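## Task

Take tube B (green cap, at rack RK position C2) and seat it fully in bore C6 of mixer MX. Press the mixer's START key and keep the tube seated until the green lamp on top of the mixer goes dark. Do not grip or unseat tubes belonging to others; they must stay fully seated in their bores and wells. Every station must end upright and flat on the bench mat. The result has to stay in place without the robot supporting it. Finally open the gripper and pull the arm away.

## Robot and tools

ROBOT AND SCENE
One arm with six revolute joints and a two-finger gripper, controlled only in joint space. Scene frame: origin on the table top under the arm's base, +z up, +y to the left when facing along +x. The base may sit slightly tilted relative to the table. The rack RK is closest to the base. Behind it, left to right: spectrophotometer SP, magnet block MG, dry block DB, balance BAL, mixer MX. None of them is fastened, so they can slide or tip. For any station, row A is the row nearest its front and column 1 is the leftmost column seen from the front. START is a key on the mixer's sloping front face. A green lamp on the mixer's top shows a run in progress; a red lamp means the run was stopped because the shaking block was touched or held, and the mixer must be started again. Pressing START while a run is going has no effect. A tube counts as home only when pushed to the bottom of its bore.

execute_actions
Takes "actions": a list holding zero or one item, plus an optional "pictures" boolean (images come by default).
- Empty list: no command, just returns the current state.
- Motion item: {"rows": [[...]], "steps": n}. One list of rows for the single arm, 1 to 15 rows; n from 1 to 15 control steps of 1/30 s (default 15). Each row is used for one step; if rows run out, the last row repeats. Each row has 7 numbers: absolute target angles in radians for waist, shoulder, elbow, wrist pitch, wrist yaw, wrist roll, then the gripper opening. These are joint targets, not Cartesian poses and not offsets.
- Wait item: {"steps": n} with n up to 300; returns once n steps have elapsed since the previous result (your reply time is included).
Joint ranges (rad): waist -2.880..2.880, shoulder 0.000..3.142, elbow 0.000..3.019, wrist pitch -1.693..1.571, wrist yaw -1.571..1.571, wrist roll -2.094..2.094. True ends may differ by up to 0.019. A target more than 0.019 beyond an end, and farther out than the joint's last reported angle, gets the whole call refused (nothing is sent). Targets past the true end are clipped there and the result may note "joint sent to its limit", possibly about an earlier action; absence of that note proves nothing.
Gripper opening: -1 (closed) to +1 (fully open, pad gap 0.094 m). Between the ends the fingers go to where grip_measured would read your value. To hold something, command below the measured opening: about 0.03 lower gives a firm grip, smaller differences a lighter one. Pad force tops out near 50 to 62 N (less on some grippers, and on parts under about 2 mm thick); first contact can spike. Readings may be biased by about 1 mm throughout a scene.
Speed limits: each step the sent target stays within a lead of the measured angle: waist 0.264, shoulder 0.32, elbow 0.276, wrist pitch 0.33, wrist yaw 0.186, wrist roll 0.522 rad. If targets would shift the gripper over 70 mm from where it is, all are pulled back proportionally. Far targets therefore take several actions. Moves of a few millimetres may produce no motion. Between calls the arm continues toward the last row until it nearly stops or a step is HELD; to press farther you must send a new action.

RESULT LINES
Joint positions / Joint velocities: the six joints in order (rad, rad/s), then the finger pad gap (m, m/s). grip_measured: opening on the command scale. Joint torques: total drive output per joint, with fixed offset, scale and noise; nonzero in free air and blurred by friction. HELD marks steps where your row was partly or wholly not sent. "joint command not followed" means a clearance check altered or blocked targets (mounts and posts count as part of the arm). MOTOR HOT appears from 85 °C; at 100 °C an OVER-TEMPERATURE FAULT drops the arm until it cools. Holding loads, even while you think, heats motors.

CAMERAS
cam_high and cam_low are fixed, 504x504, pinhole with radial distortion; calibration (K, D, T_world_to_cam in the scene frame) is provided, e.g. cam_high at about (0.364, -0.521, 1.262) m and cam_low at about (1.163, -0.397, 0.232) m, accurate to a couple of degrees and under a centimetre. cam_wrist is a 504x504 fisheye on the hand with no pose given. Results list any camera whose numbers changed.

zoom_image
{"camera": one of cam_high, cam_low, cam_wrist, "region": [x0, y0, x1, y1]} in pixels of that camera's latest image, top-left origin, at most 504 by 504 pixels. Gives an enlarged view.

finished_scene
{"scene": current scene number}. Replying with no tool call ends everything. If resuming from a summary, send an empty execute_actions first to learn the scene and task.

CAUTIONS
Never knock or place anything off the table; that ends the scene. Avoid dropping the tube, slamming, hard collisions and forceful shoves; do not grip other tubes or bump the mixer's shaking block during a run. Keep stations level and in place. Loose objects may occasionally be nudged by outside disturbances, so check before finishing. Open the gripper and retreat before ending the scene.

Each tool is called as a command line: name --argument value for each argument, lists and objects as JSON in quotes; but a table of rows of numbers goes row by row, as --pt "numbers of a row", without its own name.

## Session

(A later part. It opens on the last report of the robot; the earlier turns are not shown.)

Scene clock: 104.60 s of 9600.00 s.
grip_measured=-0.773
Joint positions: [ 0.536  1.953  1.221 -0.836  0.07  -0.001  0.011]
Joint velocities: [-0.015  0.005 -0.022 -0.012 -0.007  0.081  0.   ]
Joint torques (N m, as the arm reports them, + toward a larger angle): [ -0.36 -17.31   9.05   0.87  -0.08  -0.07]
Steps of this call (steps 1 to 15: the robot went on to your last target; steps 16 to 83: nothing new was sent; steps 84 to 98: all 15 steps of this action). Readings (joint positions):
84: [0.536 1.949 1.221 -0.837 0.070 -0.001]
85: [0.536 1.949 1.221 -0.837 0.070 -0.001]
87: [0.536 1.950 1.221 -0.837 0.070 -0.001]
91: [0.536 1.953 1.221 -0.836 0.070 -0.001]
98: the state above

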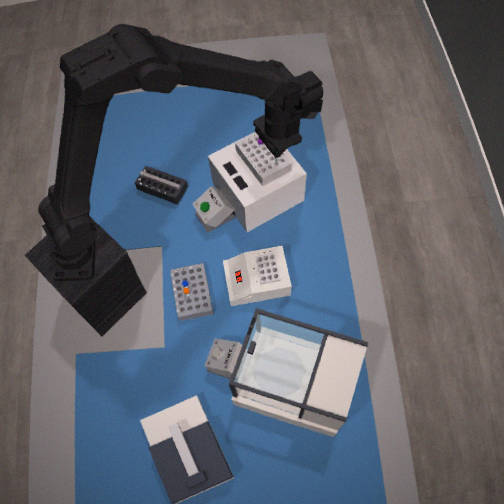

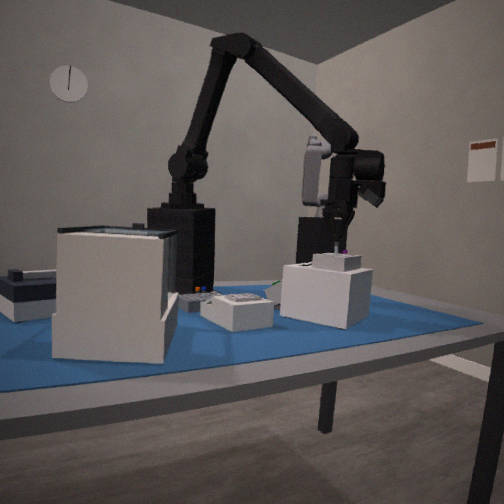

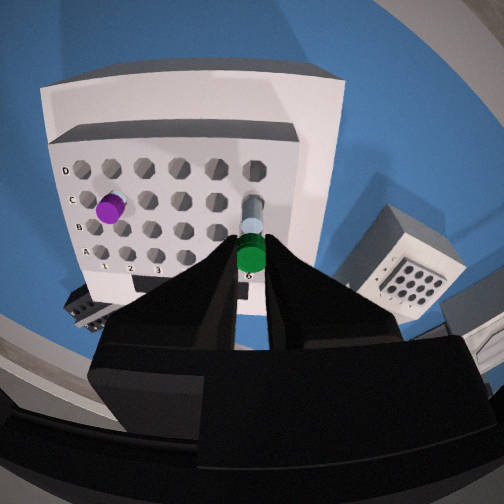

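execute_actions --actions '[{"rows":[[0.53,1.945,1.245,-0.82,0.07,-0.01,-0.79],[0.52,1.935,1.245,-0.816,0.07,-0.01,-0.79],[0.515,1.93,1.245,-0.815,0.07,-0.01,-0.79],[0.515,1.93,1.245,-0.815,0.07,-0.01,-0.79],[0.515,1.93,1.245,-0.815,0.07,-0.01,-0.79],[0.53,1.93,1.245,-0.815,0.07,-0.01,-0.79]],"steps":12}]'

zoom_image --camera "cam_wrist" --region '[180,130,320,270]'

Scene clock: 107.23 s of 9600.00 s.
grip_measured=-0.773
Joint positions: [ 0.535  1.951  1.221 -0.833  0.07  -0.001  0.011]
Joint velocities: [-0.005 -0.015  0.012 -0.022 -0.022  0.007 -0.001]
Joint torques (N m, as the arm reports them, + toward a larger angle): [ -0.07 -21.62   8.96   0.64  -0.04  -0.07]
Steps of this call (steps 1 to 15: the robot went on to your last target; steps 16 to 67: nothing new was sent; steps 68 to 79: all 12 steps of this action). Readings (joint positions):
68: [0.536 1.953 1.221 -0.836 0.070 -0.001]
69: [0.536 1.952 1.221 -0.836 0.070 -0.001]
71: [0.535 1.951 1.221 -0.835 0.070 -0.001]
75: [0.535 1.951 1.221 -0.833 0.070 -0.001]
79: the state above

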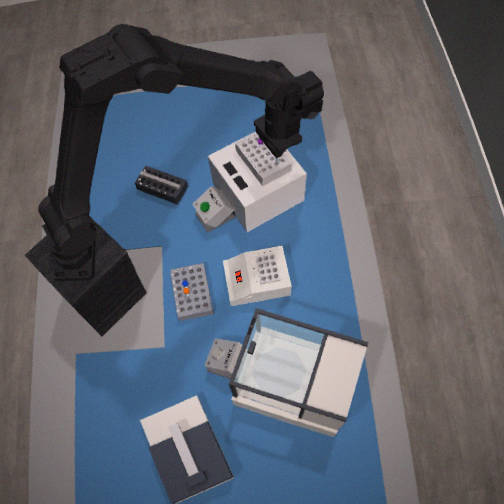

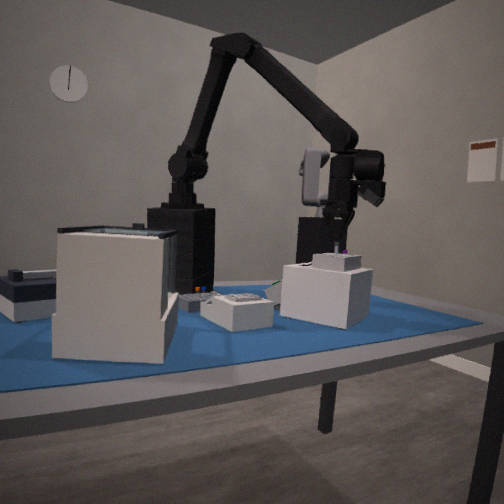

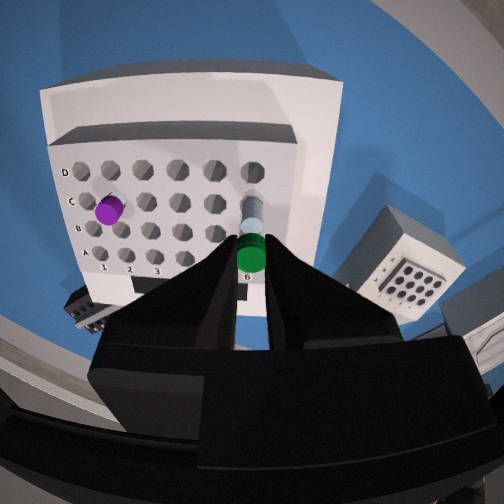

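Region (180, 130, 320, 270) of cam_wrist's 504x504 image, scaled by 3.600, with more detail than that image has.

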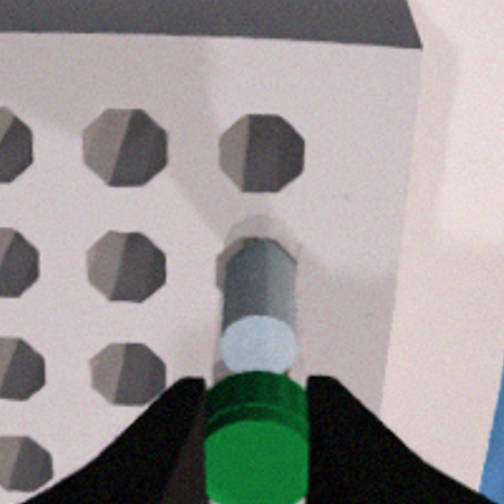

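execute_actions --actions '[{"rows":[[0.535,1.95,1.245,-0.83,0.07,-0.01,-0.79],[0.537,1.96,1.245,-0.83,0.07,-0.01,-0.79],[0.539,1.963,1.245,-0.83,0.07,-0.01,-0.79],[0.541,1.966,1.245,-0.83,0.07,-0.01,-0.79],[0.543,1.968,1.245,-0.83,0.07,-0.01,-0.79],[0.545,1.97,1.245,-0.83,0.07,-0.01,-0.79],[0.547,1.972,1.245,-0.83,0.07,-0.01,-0.79],[0.549,1.972,1.245,-0.83,0.07,-0.01,-0.79],[0.551,1.972,1.245,-0.83,0.07,-0.01,-0.79],[0.553,1.972,1.245,-0.83,0.07,-0.01,-0.79],[0.555,1.972,1.245,-0.83,0.07,-0.01,-0.79],[0.556,1.972,1.245,-0.83,0.07,-0.01,-0.79],[0.556,1.972,1.245,-0.83,0.07,-0.01,-0.79],[0.556,1.972,1.245,-0.83,0.07,-0.01,-0.79],[0.54,1.972,1.245,-0.83,0.07,-0.01,-0.79]]}]'

zoom_image --camera "cam_wrist" --region '[180,130,320,270]'

Scene clock: 111.10 s of 9600.00 s.
grip_measured=-0.773
Joint positions: [ 0.535  1.952  1.221 -0.833  0.071 -0.001  0.011]
Joint velocities: [-0.015 -0.005 -0.002  0.007 -0.022 -0.022  0.   ]
Joint torques (N m, as the arm reports them, + toward a larger angle): [  0.72 -17.4    8.95   0.18  -0.06  -0.07]
Steps of this call (steps 1 to 15: the robot went on to your last target; steps 16 to 101: nothing new was sent; steps 102 to 116: all 15 steps of this action). Readings (joint positions):
102: [0.535 1.951 1.221 -0.833 0.070 -0.001]
103: [0.535 1.951 1.221 -0.833 0.070 -0.001]
105: [0.535 1.952 1.221 -0.833 0.070 -0.001]
109: [0.535 1.952 1.221 -0.833 0.070 -0.001]
116: the state above

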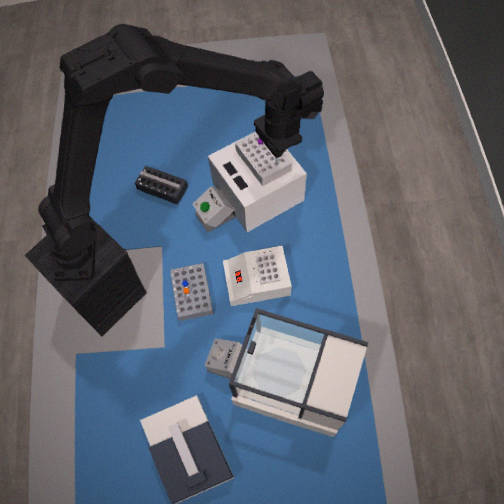

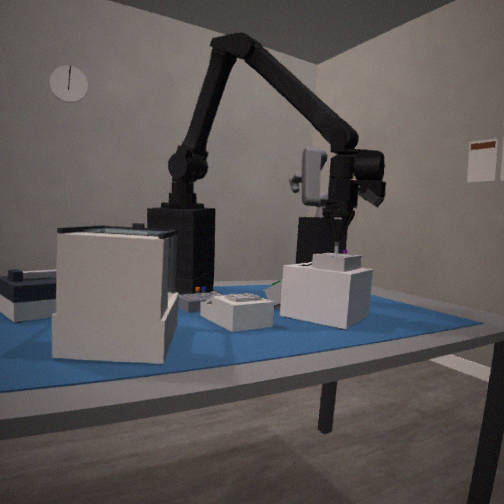

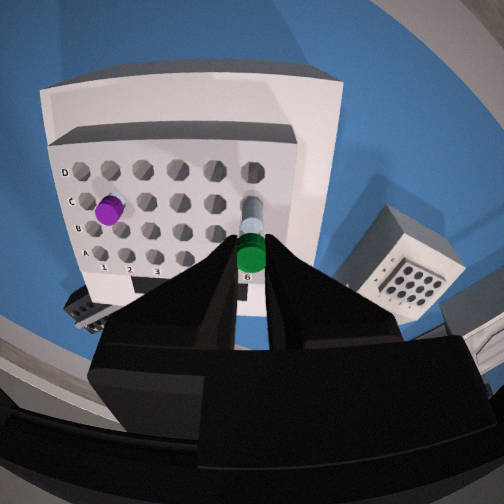

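Region (180, 130, 320, 270) of cam_wrist's 504x504 image, scaled by 3.600, with more detail than that image has.

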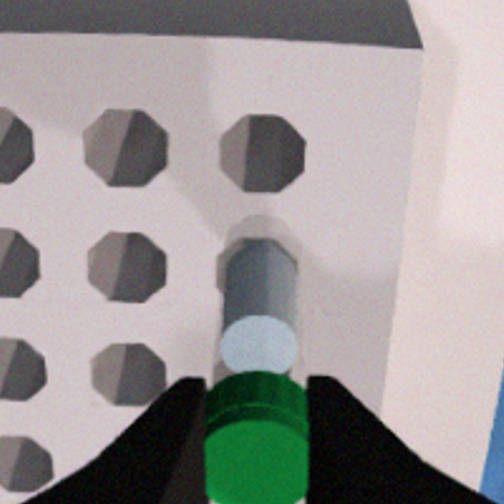

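execute_actions --actions '[{"rows":[[0.55,1.968,1.245,-0.84,0.07,-0.01,-0.79],[0.555,1.968,1.245,-0.845,0.07,-0.01,-0.79],[0.558,1.968,1.245,-0.848,0.07,-0.01,-0.79],[0.56,1.968,1.245,-0.85,0.07,-0.01,-0.79],[0.562,1.968,1.245,-0.852,0.07,-0.01,-0.79],[0.564,1.968,1.245,-0.852,0.07,-0.01,-0.79],[0.566,1.968,1.245,-0.852,0.07,-0.01,-0.79],[0.566,1.968,1.245,-0.852,0.07,-0.01,-0.79],[0.54,1.972,1.245,-0.835,0.07,-0.01,-0.79]],"steps":14}]'

zoom_image --camera "cam_wrist" --region '[180,130,320,270]'

Scene clock: 113.87 s of 9600.00 s.
grip_measured=-0.773
Joint positions: [ 0.542  1.953  1.221 -0.836  0.071 -0.001  0.011]
Joint velocities: [-0.015 -0.005  0.012 -0.002 -0.007  0.022  0.   ]
Joint torques (N m, as the arm reports them, + toward a larger angle): [  0.01 -17.82   8.93   0.16  -0.07  -0.08]
Steps of this call (steps 1 to 15: the robot went on to your last target; steps 16 to 69: nothing new was sent; steps 70 to 83: all 14 steps of this action). Readings (joint positions):
70: [0.535 1.952 1.221 -0.833 0.071 -0.001]
71: [0.535 1.952 1.221 -0.833 0.071 -0.001]
73: [0.536 1.952 1.221 -0.834 0.071 -0.001]
77: [0.541 1.952 1.221 -0.836 0.071 -0.001]
83: the state above

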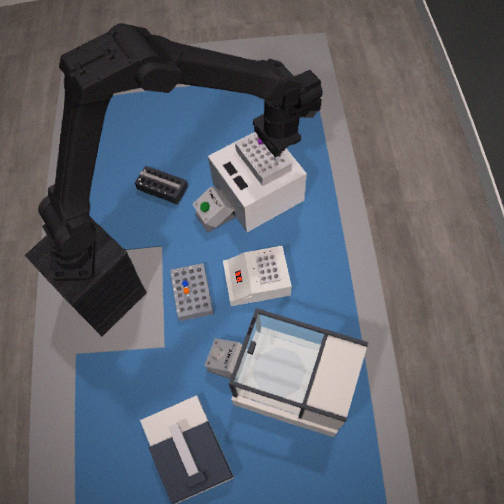

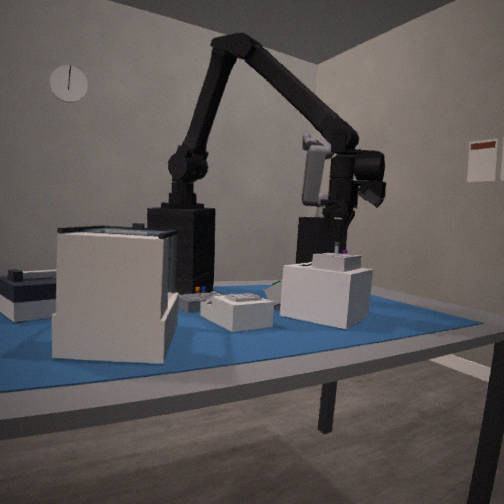

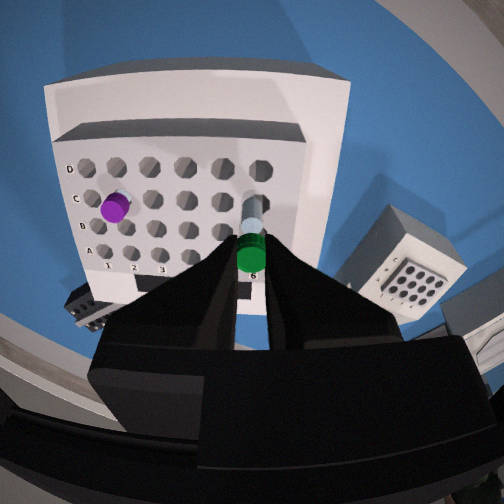

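Region (180, 130, 320, 270) of cam_wrist's 504x504 image, scaled by 3.600, with more detail than that image has.

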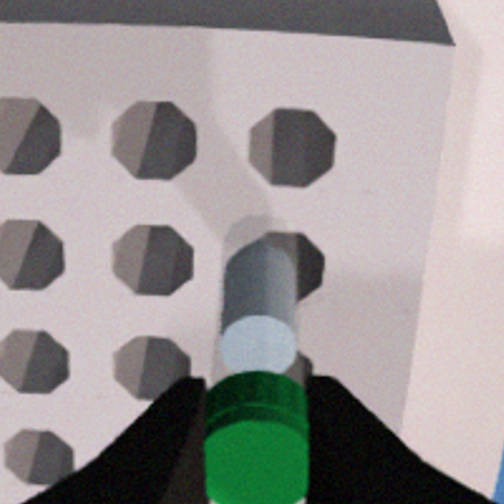

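execute_actions --actions '[{"rows":[[0.54,1.95,1.245,-0.835,0.07,-0.01,-0.79],[0.54,1.935,1.245,-0.835,0.07,-0.01,-0.79],[0.535,1.927,1.245,-0.835,0.07,-0.01,-0.79],[0.53,1.927,1.245,-0.835,0.07,-0.01,-0.79],[0.526,1.927,1.245,-0.835,0.07,-0.01,-0.79],[0.523,1.927,1.245,-0.835,0.07,-0.01,-0.79],[0.521,1.927,1.245,-0.835,0.07,-0.01,-0.79]]}]'

zoom_image --camera "cam_wrist" --region '[180,130,320,270]'

Scene clock: 117.13 s of 9600.00 s.
grip_measured=-0.773
Joint positions: [ 0.537  1.951  1.221 -0.836  0.071 -0.001  0.011]
Joint velocities: [-0.015  0.005 -0.007 -0.012 -0.051  0.022  0.   ]
Joint torques (N m, as the arm reports them, + toward a larger angle): [ -1.06 -21.54   8.96   0.22  -0.06  -0.08]
Steps of this call (steps 1 to 15: the robot went on to your last target; steps 16 to 83: nothing new was sent; steps 84 to 98: all 15 steps of this action). Readings (joint positions):
84: [0.542 1.953 1.221 -0.836 0.071 -0.001]
85: [0.542 1.952 1.221 -0.836 0.071 -0.001]
87: [0.542 1.951 1.221 -0.836 0.071 -0.001]
91: [0.541 1.951 1.221 -0.836 0.071 -0.001]
98: the state above

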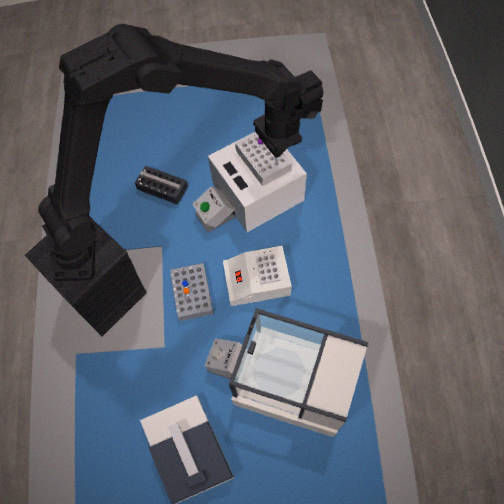

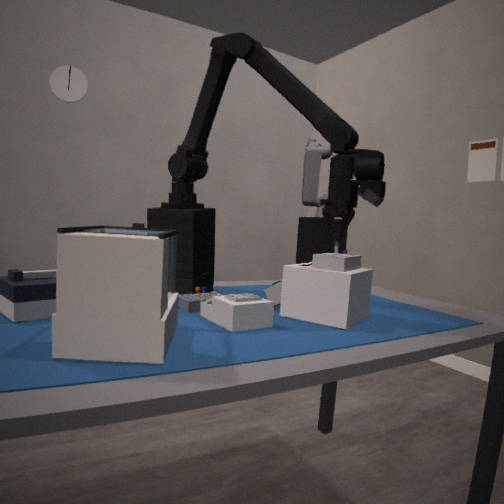

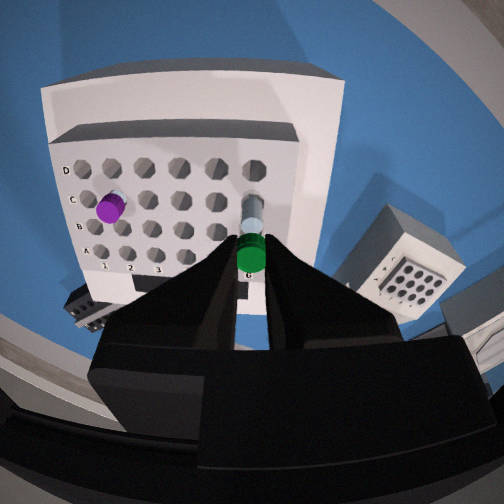

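Region (180, 130, 320, 270) of cam_wrist's 504x504 image, scaled by 3.600, with more detail than that image has.

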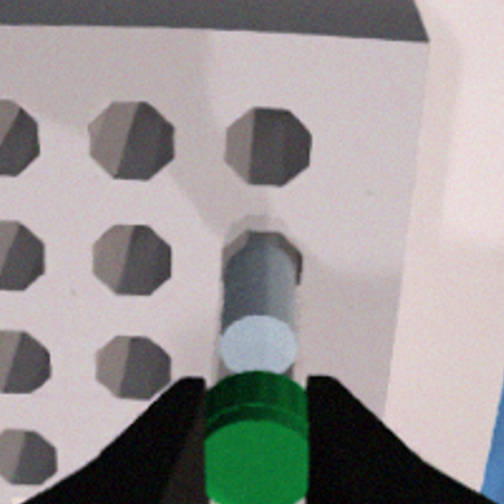

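Try yaw for the last half millimetre.

execute_actions --actions '[{"rows":[[0.525,1.927,1.245,-0.835,0.077,-0.01,-0.79]],"steps":10}]'

zoom_image --camera "cam_wrist" --region '[180,130,320,270]'

Scene clock: 119.07 s of 9600.00 s.
grip_measured=-0.773
Joint positions: [ 0.536  1.951  1.221 -0.836  0.075 -0.001  0.011]
Joint velocities: [-0.015 -0.015 -0.007  0.012  0.037 -0.022  0.   ]
Joint torques (N m, as the arm reports them, + toward a larger angle): [ -0.69 -21.45   8.91   0.18   0.06  -0.07]
Steps of this call (steps 1 to 15: the robot went on to your last target; steps 16 to 48: nothing new was sent; steps 49 to 58: all 10 steps of this action). Readings (joint positions):
49: [0.536 1.951 1.221 -0.836 0.072 -0.001]
50: [0.536 1.951 1.221 -0.836 0.074 -0.001]
52: [0.536 1.951 1.221 -0.836 0.074 -0.001]
56: [0.536 1.951 1.221 -0.836 0.075 -0.001]
58: the state above

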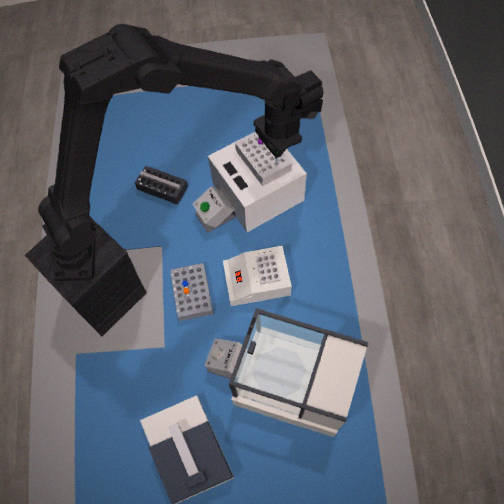

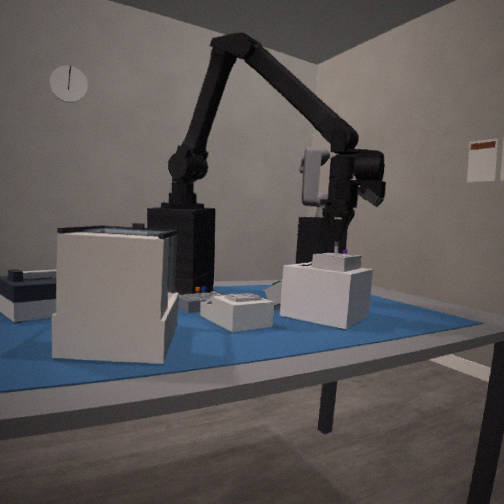

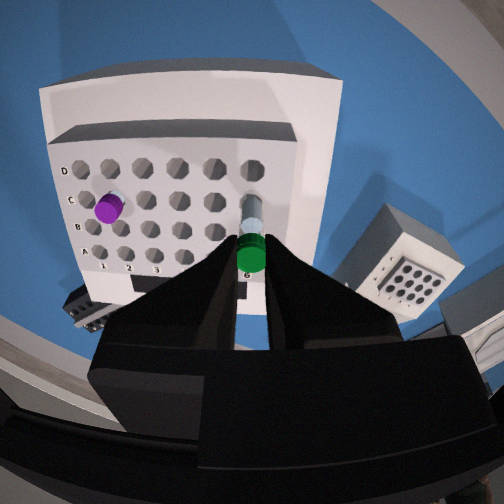

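Region (180, 130, 320, 270) of cam_wrist's 504x504 image, scaled by 3.600, with more detail than that image has.

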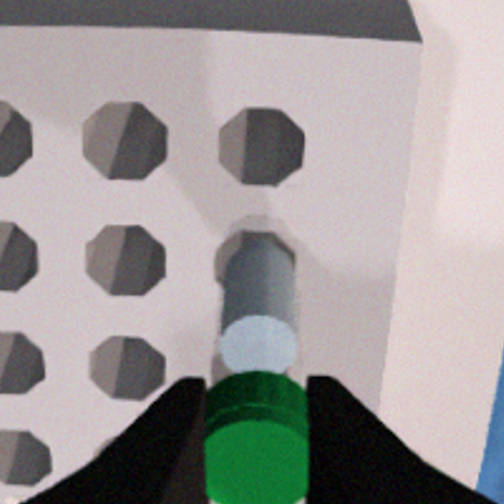

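execute_actions --actions '[{"rows":[[0.525,1.927,1.245,-0.83,0.0715,-0.01,-0.79],[0.525,1.927,1.245,-0.83,0.0715,-0.01,-0.79],[0.525,1.94,1.245,-0.83,0.0715,-0.01,-0.79],[0.525,1.95,1.245,-0.83,0.0715,-0.01,-0.79],[0.525,1.96,1.245,-0.83,0.0715,-0.01,-0.79],[0.525,1.964,1.245,-0.83,0.0715,-0.01,-0.79],[0.525,1.968,1.245,-0.83,0.0715,-0.01,-0.79],[0.525,1.972,1.245,-0.83,0.0715,-0.01,-0.79]]}]'

zoom_image --camera "cam_wrist" --region '[180,130,320,270]'

Scene clock: 121.93 s of 9600.00 s.
grip_measured=-0.773
Joint positions: [ 0.536  1.953  1.221 -0.836  0.074 -0.001  0.011]
Joint velocities: [-0.005  0.005 -0.012 -0.007  0.051 -0.022  0.   ]
Joint torques (N m, as the arm reports them, + toward a larger angle): [ -0.75 -17.44   8.81   0.33  -0.11  -0.07]
Steps of this call (steps 1 to 15: the robot went on to your last target; steps 16 to 71: nothing new was sent; steps 72 to 86: all 15 steps of this action). Readings (joint positions):
72: [0.536 1.951 1.221 -0.836 0.074 -0.001]
73: [0.536 1.951 1.221 -0.836 0.074 -0.001]
75: [0.536 1.951 1.221 -0.836 0.074 -0.001]
79: [0.536 1.952 1.221 -0.836 0.074 -0.001]
86: the state above

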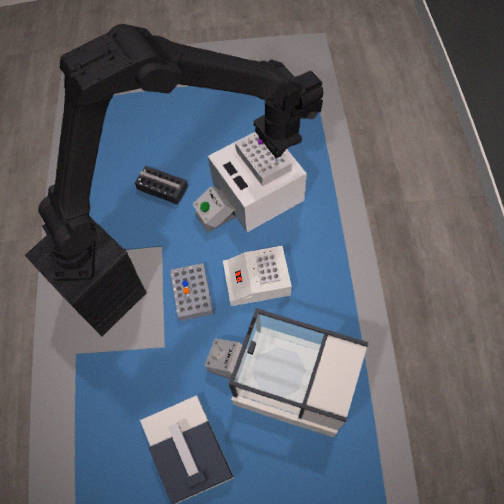

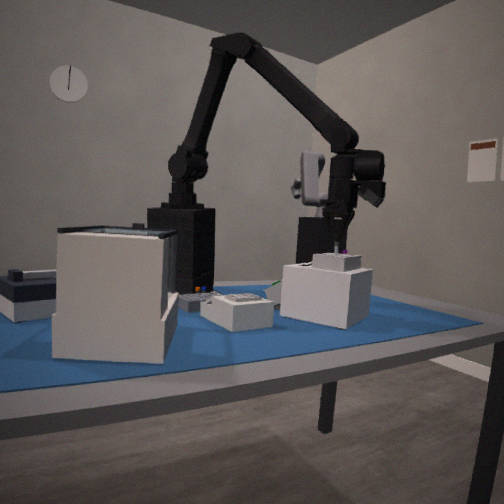

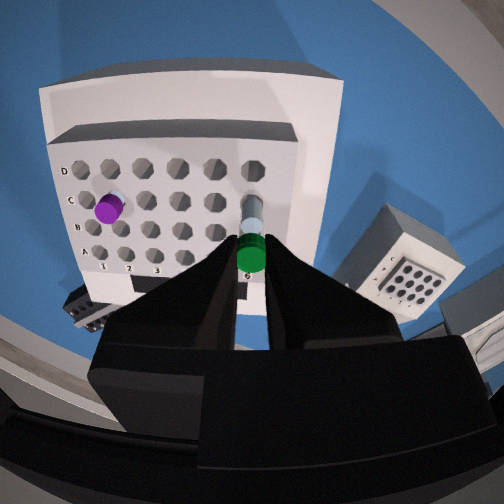

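Region (180, 130, 320, 270) of cam_wrist's 504x504 image, scaled by 3.600, with more detail than that image has.

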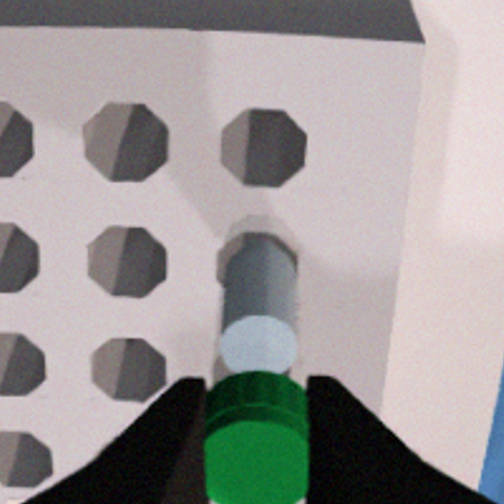

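execute_actions --actions '[{"rows":[[0.525,1.965,1.245,-0.83,0.069,-0.01,-0.79],[0.525,1.965,1.245,-0.826,0.068,-0.01,-0.79],[0.525,1.965,1.245,-0.823,0.067,-0.01,-0.79],[0.525,1.965,1.245,-0.82,0.066,-0.01,-0.79],[0.525,1.968,1.245,-0.818,0.066,-0.01,-0.79],[0.525,1.97,1.245,-0.816,0.066,-0.01,-0.79],[0.525,1.972,1.245,-0.814,0.066,-0.01,-0.79],[0.525,1.974,1.245,-0.812,0.066,-0.01,-0.79],[0.525,1.976,1.245,-0.81,0.066,-0.01,-0.79]]}]'

zoom_image --camera "cam_wrist" --region '[180,130,320,270]'

Scene clock: 126.13 s of 9600.00 s.
grip_measured=-0.773
Joint positions: [ 0.536  1.953  1.221 -0.833  0.072 -0.001  0.011]
Joint velocities: [-0.015 -0.005 -0.002 -0.007 -0.022 -0.007 -0.001]
Joint torques (N m, as the arm reports them, + toward a larger angle): [ -0.74 -17.37   8.89   0.97  -0.27  -0.07]
Steps of this call (steps 1 to 15: the robot went on to your last target; steps 16 to 111: nothing new was sent; steps 112 to 126: all 15 steps of this action). Readings (joint positions):
112: [0.536 1.953 1.221 -0.836 0.073 -0.001]
113: [0.536 1.953 1.221 -0.836 0.073 -0.001]
115: [0.536 1.953 1.221 -0.836 0.072 -0.001]
119: [0.536 1.953 1.221 -0.835 0.072 -0.001]
126: the state above

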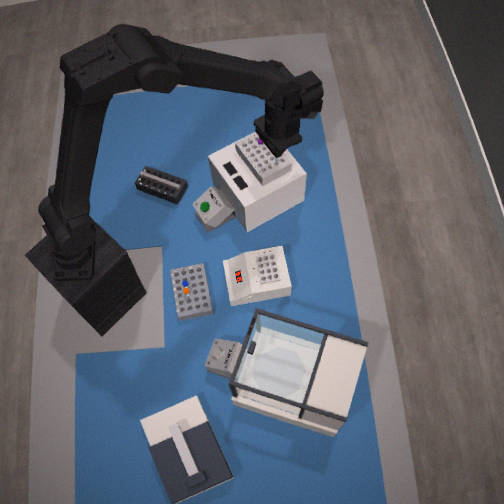

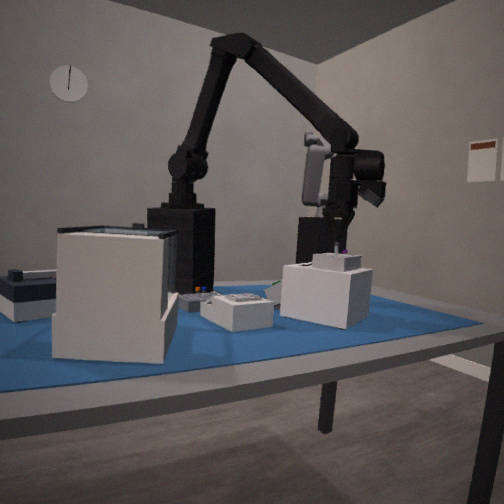

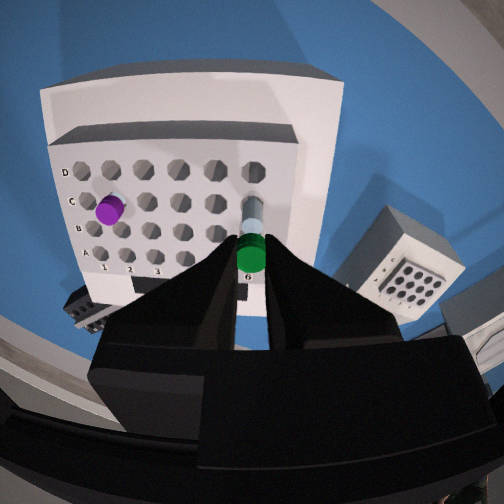

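Region (180, 130, 320, 270) of cam_wrist's 504x504 image, scaled by 3.600, with more detail than that image has.

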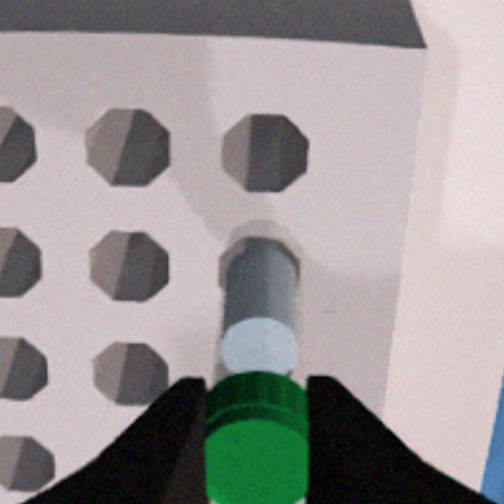

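execute_actions --actions '[{"rows":[[0.525,1.955,1.245,-0.825,0.071,-0.01,-0.79],[0.525,1.94,1.245,-0.83,0.071,-0.01,-0.79],[0.525,1.93,1.245,-0.83,0.071,-0.01,-0.79],[0.525,1.927,1.245,-0.83,0.071,-0.01,-0.79],[0.525,1.927,1.245,-0.83,0.071,-0.01,-0.79],[0.525,1.94,1.245,-0.83,0.071,-0.01,-0.79],[0.525,1.95,1.245,-0.83,0.071,-0.01,-0.79],[0.525,1.96,1.245,-0.83,0.071,-0.01,-0.79],[0.525,1.965,1.245,-0.83,0.071,-0.01,-0.79],[0.525,1.97,1.245,-0.83,0.071,-0.01,-0.79],[0.525,1.975,1.245,-0.83,0.071,-0.01,-0.79],[0.525,1.98,1.245,-0.83,0.071,-0.01,-0.79]]}]'

zoom_image --camera "cam_wrist" --region '[180,130,320,270]'

Scene clock: 130.27 s of 9600.00 s.
grip_measured=-0.773
Joint positions: [ 0.536  1.953  1.221 -0.833  0.072 -0.001  0.011]
Joint velocities: [-0.005 -0.005 -0.007 -0.012  0.066  0.007 -0.   ]
Joint torques (N m, as the arm reports them, + toward a larger angle): [ -0.68 -16.8    8.93   0.23  -0.08  -0.07]
Steps of this call (steps 1 to 15: the robot went on to your last target; steps 16 to 109: nothing new was sent; steps 110 to 124: all 15 steps of this action). Readings (joint positions):
110: [0.536 1.953 1.221 -0.833 0.072 -0.001]
111: [0.536 1.952 1.221 -0.833 0.072 -0.001]
113: [0.536 1.951 1.221 -0.833 0.072 -0.001]
117: [0.536 1.951 1.221 -0.833 0.072 -0.001]
124: the state above

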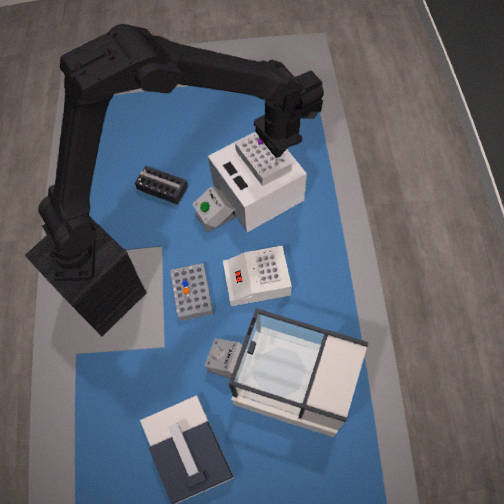

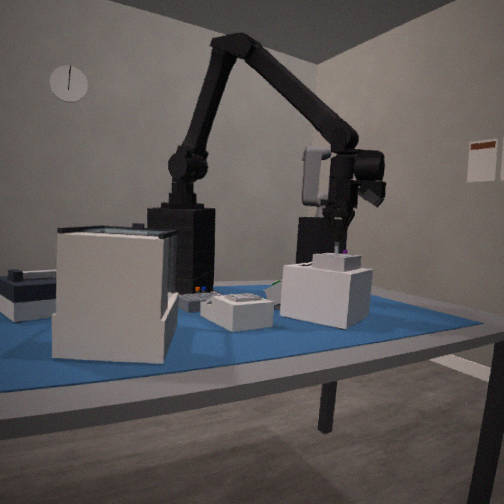

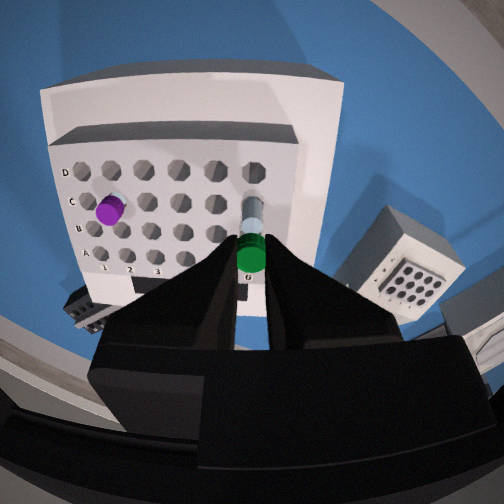

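Region (180, 130, 320, 270) of cam_wrist's 504x504 image, scaled by 3.600, with more detail than that image has.

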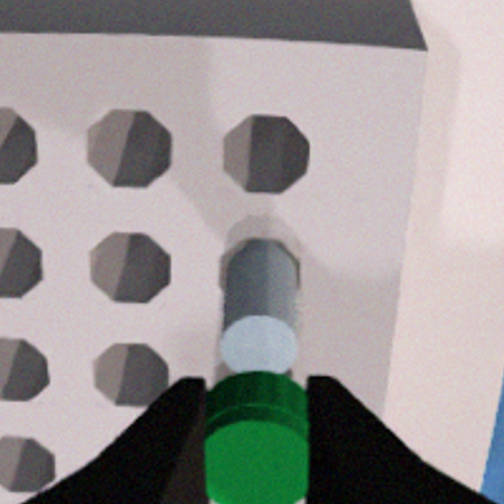

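execute_actions --actions '[{"rows":[[0.525,1.955,1.245,-0.835,0.071,-0.01,-0.79],[0.525,1.94,1.245,-0.84,0.071,-0.01,-0.79],[0.525,1.93,1.245,-0.845,0.071,-0.01,-0.79],[0.525,1.927,1.245,-0.8495,0.071,-0.01,-0.79],[0.525,1.927,1.245,-0.8495,0.071,-0.01,-0.79],[0.525,1.93,1.245,-0.8495,0.071,-0.01,-0.79],[0.525,1.94,1.245,-0.84,0.071,-0.01,-0.79],[0.525,1.95,1.245,-0.83,0.071,-0.01,-0.79],[0.525,1.96,1.245,-0.83,0.071,-0.01,-0.79],[0.525,1.968,1.245,-0.83,0.071,-0.01,-0.79],[0.525,1.975,1.245,-0.83,0.071,-0.01,-0.79]]}]'

zoom_image --camera "cam_wrist" --region '[180,130,320,270]'

Scene clock: 133.77 s of 9600.00 s.
grip_measured=-0.773
Joint positions: [ 0.536  1.953  1.221 -0.833  0.072 -0.001  0.011]
Joint velocities: [-0.015 -0.015 -0.002 -0.007 -0.022 -0.007 -0.   ]
Joint torques (N m, as the arm reports them, + toward a larger angle): [ -0.55 -16.85   8.88   0.14  -0.09  -0.06]
Steps of this call (steps 1 to 15: the robot went on to your last target; steps 16 to 90: nothing new was sent; steps 91 to 105: all 15 steps of this action). Readings (joint positions):
91: [0.536 1.953 1.221 -0.833 0.072 -0.001]
92: [0.536 1.952 1.221 -0.833 0.072 -0.001]
94: [0.536 1.951 1.221 -0.833 0.072 -0.001]
98: [0.536 1.951 1.221 -0.833 0.072 -0.001]
105: the state above

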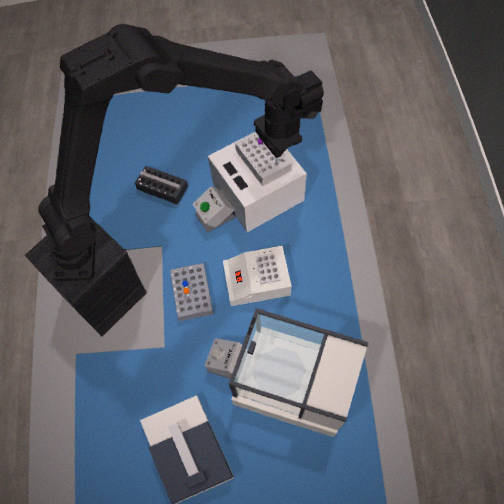

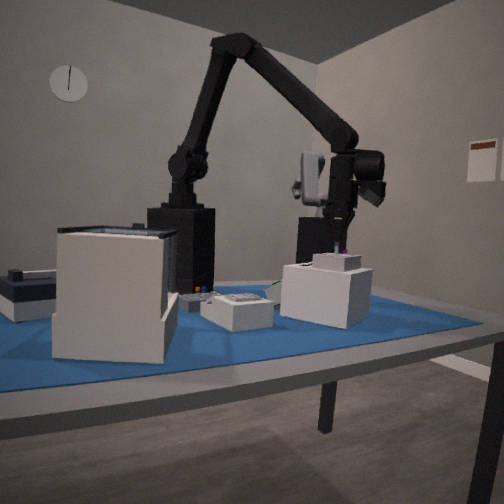

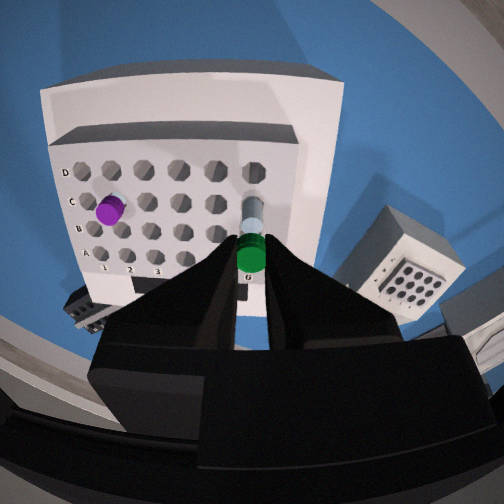

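Region (180, 130, 320, 270) of cam_wrist's 504x504 image, scaled by 3.600, with more detail than that image has.

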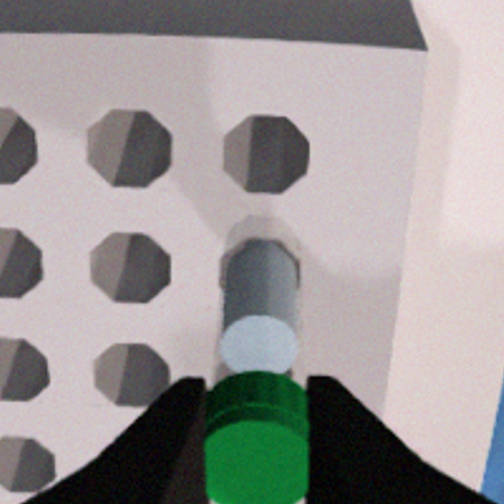

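execute_actions --actions '[{"rows":[[0.525,1.955,1.245,-0.835,0.072,-0.01,-0.79],[0.525,1.94,1.245,-0.84,0.072,-0.01,-0.79],[0.525,1.93,1.245,-0.845,0.072,-0.01,-0.79],[0.525,1.927,1.245,-0.852,0.072,-0.01,-0.79],[0.525,1.927,1.245,-0.852,0.072,-0.01,-0.79],[0.525,1.93,1.245,-0.852,0.072,-0.01,-0.79],[0.525,1.94,1.245,-0.852,0.072,-0.01,-0.79],[0.525,1.95,1.245,-0.83,0.072,-0.01,-0.79],[0.525,1.96,1.245,-0.83,0.072,-0.01,-0.79],[0.525,1.968,1.245,-0.83,0.072,-0.01,-0.79],[0.525,1.975,1.245,-0.83,0.072,-0.01,-0.79]]}]'

zoom_image --camera "cam_wrist" --region '[180,130,320,270]'

Scene clock: 137.67 s of 9600.00 s.
grip_measured=-0.773
Joint positions: [ 0.536  1.953  1.221 -0.836  0.072 -0.001  0.011]
Joint velocities: [-0.005 -0.015 -0.012 -0.017 -0.007 -0.081  0.001]
Joint torques (N m, as the arm reports them, + toward a larger angle): [ -0.93 -17.41   8.86   0.28  -0.02  -0.07]
Steps of this call (steps 1 to 15: the robot went on to your last target; steps 16 to 102: nothing new was sent; steps 103 to 117: all 15 steps of this action). Readings (joint positions):
103: [0.536 1.953 1.221 -0.833 0.072 -0.001]
104: [0.536 1.952 1.221 -0.833 0.072 -0.001]
106: [0.536 1.951 1.221 -0.834 0.072 -0.001]
110: [0.536 1.951 1.221 -0.836 0.072 -0.001]
117: the state above

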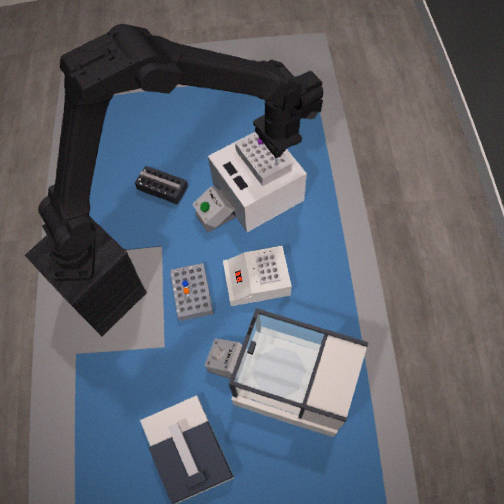

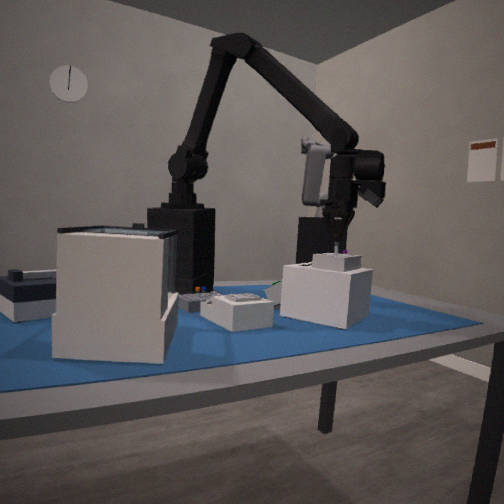

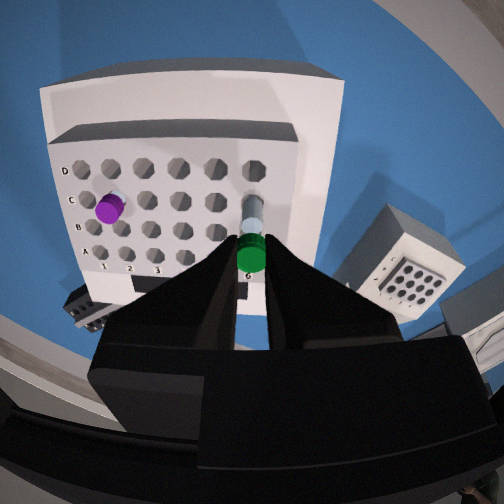

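Region (180, 130, 320, 270) of cam_wrist's 504x504 image, scaled by 3.600, with more detail than that image has.

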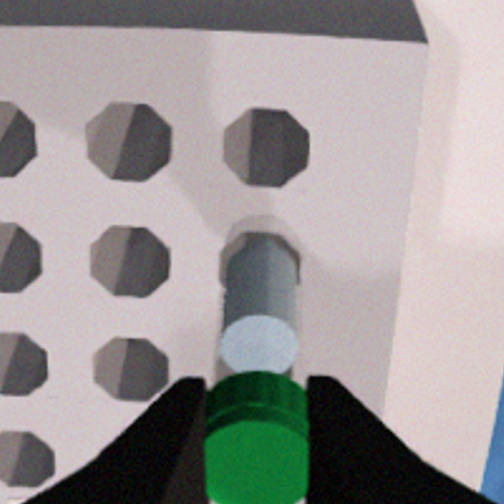

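execute_actions --actions '[{"rows":[[0.525,1.955,1.245,-0.83,0.072,-0.01,-0.79],[0.525,1.94,1.245,-0.825,0.072,-0.01,-0.79],[0.525,1.93,1.245,-0.82,0.072,-0.01,-0.79],[0.525,1.927,1.245,-0.8165,0.072,-0.01,-0.79],[0.525,1.927,1.245,-0.8165,0.072,-0.01,-0.79],[0.525,1.93,1.245,-0.8165,0.072,-0.01,-0.79],[0.525,1.94,1.245,-0.8165,0.072,-0.01,-0.79],[0.525,1.95,1.245,-0.83,0.072,-0.01,-0.79],[0.525,1.96,1.245,-0.83,0.072,-0.01,-0.79],[0.525,1.968,1.245,-0.83,0.072,-0.01,-0.79],[0.525,1.975,1.245,-0.83,0.072,-0.01,-0.79]]}]'

zoom_image --camera "cam_wrist" --region '[180,130,320,270]'

Scene clock: 143.23 s of 9600.00 s.
grip_measured=-0.773
Joint positions: [ 0.536  1.953  1.221 -0.834  0.072 -0.001  0.011]
Joint velocities: [ 0.005 -0.015 -0.007 -0.007  0.007 -0.066  0.   ]
Joint torques (N m, as the arm reports them, + toward a larger angle): [ -0.44 -16.94   9.06   0.16  -0.04  -0.06]
Steps of this call (steps 1 to 15: the robot went on to your last target; steps 16 to 152: nothing new was sent; steps 153 to 167: all 15 steps of this action). Readings (joint positions):
153: [0.536 1.953 1.221 -0.836 0.072 -0.001]
154: [0.536 1.952 1.221 -0.836 0.072 -0.001]
156: [0.536 1.951 1.221 -0.836 0.072 -0.001]
160: [0.536 1.951 1.221 -0.834 0.072 -0.001]
167: the state above

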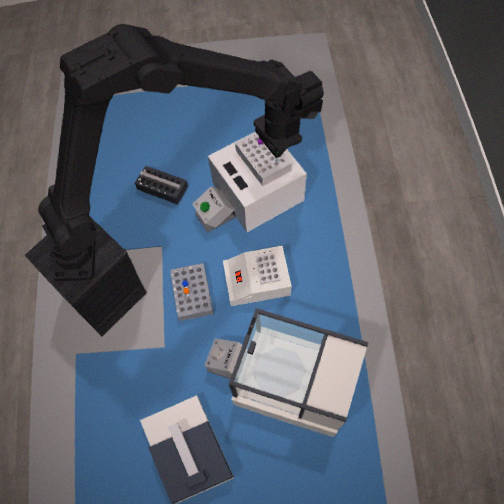

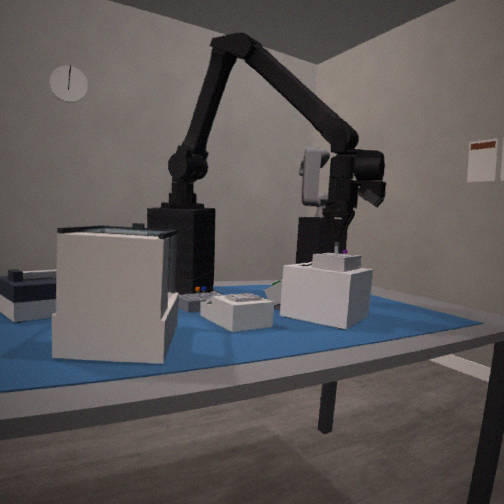

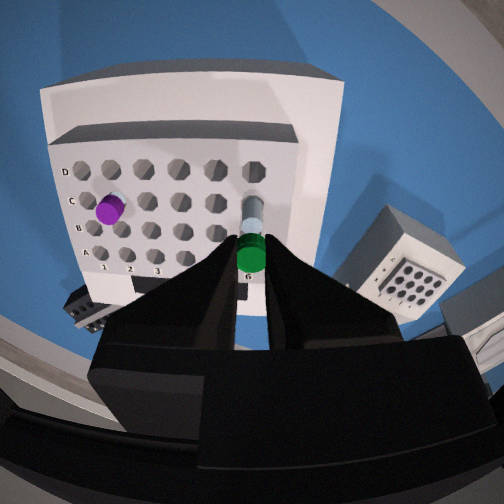

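Region (180, 130, 320, 270) of cam_wrist's 504x504 image, scaled by 3.600, with more detail than that image has.

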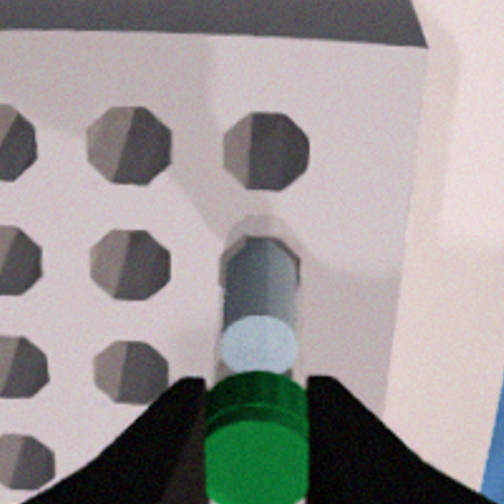

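execute_actions --actions '[{"rows":[[0.525,1.978,1.245,-0.83,0.072,-0.01,-0.79],[0.525,1.981,1.245,-0.83,0.072,-0.01,-0.79],[0.525,1.984,1.245,-0.83,0.072,-0.01,-0.79],[0.525,1.987,1.245,-0.83,0.072,-0.01,-0.79],[0.525,1.99,1.245,-0.83,0.072,-0.01,-0.79],[0.525,1.993,1.245,-0.83,0.072,-0.01,-0.79],[0.525,1.996,1.245,-0.83,0.072,-0.01,-0.79]]}]'

zoom_image --camera "cam_wrist" --region '[180,130,320,270]'

Scene clock: 146.07 s of 9600.00 s.
grip_measured=-0.773
Joint positions: [ 0.536  1.954  1.221 -0.834  0.072 -0.001  0.011]
Joint velocities: [-0.005 -0.024 -0.007 -0.002  0.037  0.007 -0.   ]
Joint torques (N m, as the arm reports them, + toward a larger angle): [ -0.84 -15.5    8.9    0.27  -0.03  -0.08]
Steps of this call (steps 1 to 15: the robot went on to your last target; steps 16 to 70: nothing new was sent; steps 71 to 85: all 15 steps of this action). Readings (joint positions):
71: [0.536 1.953 1.221 -0.834 0.072 -0.001]
72: [0.536 1.953 1.221 -0.834 0.072 -0.001]
74: [0.536 1.954 1.221 -0.834 0.072 -0.001]
78: [0.536 1.954 1.221 -0.834 0.072 -0.001]
85: the state above

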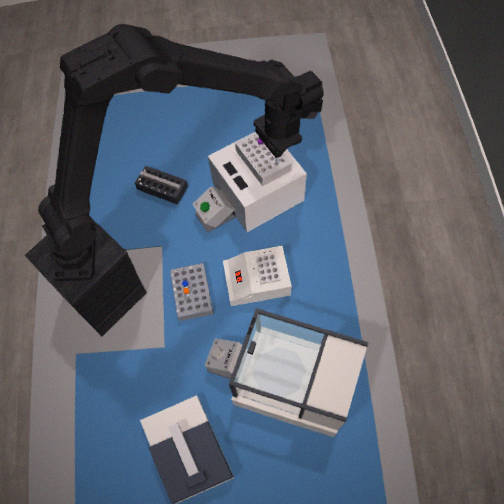

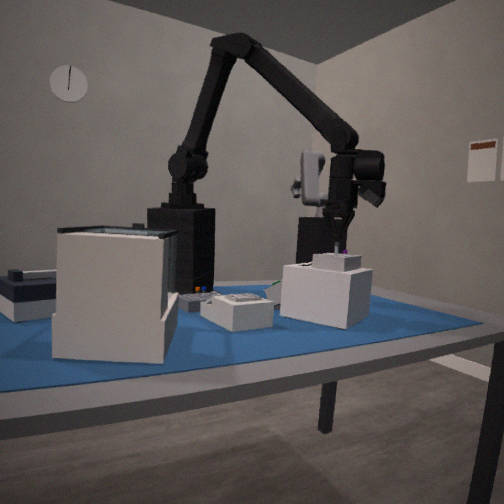

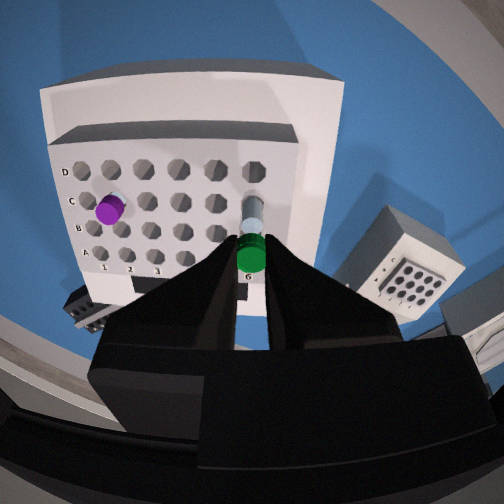

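Region (180, 130, 320, 270) of cam_wrist's 504x504 image, scaled by 3.600, with more detail than that image has.

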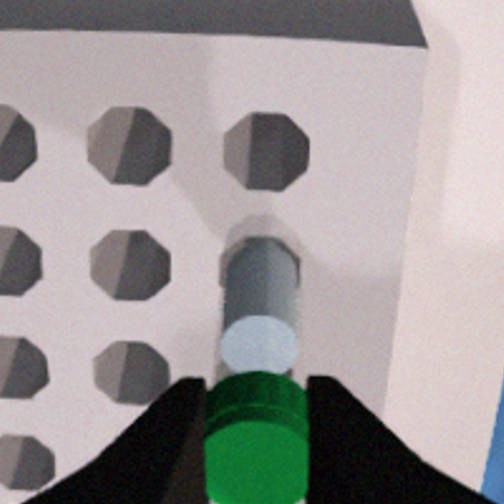

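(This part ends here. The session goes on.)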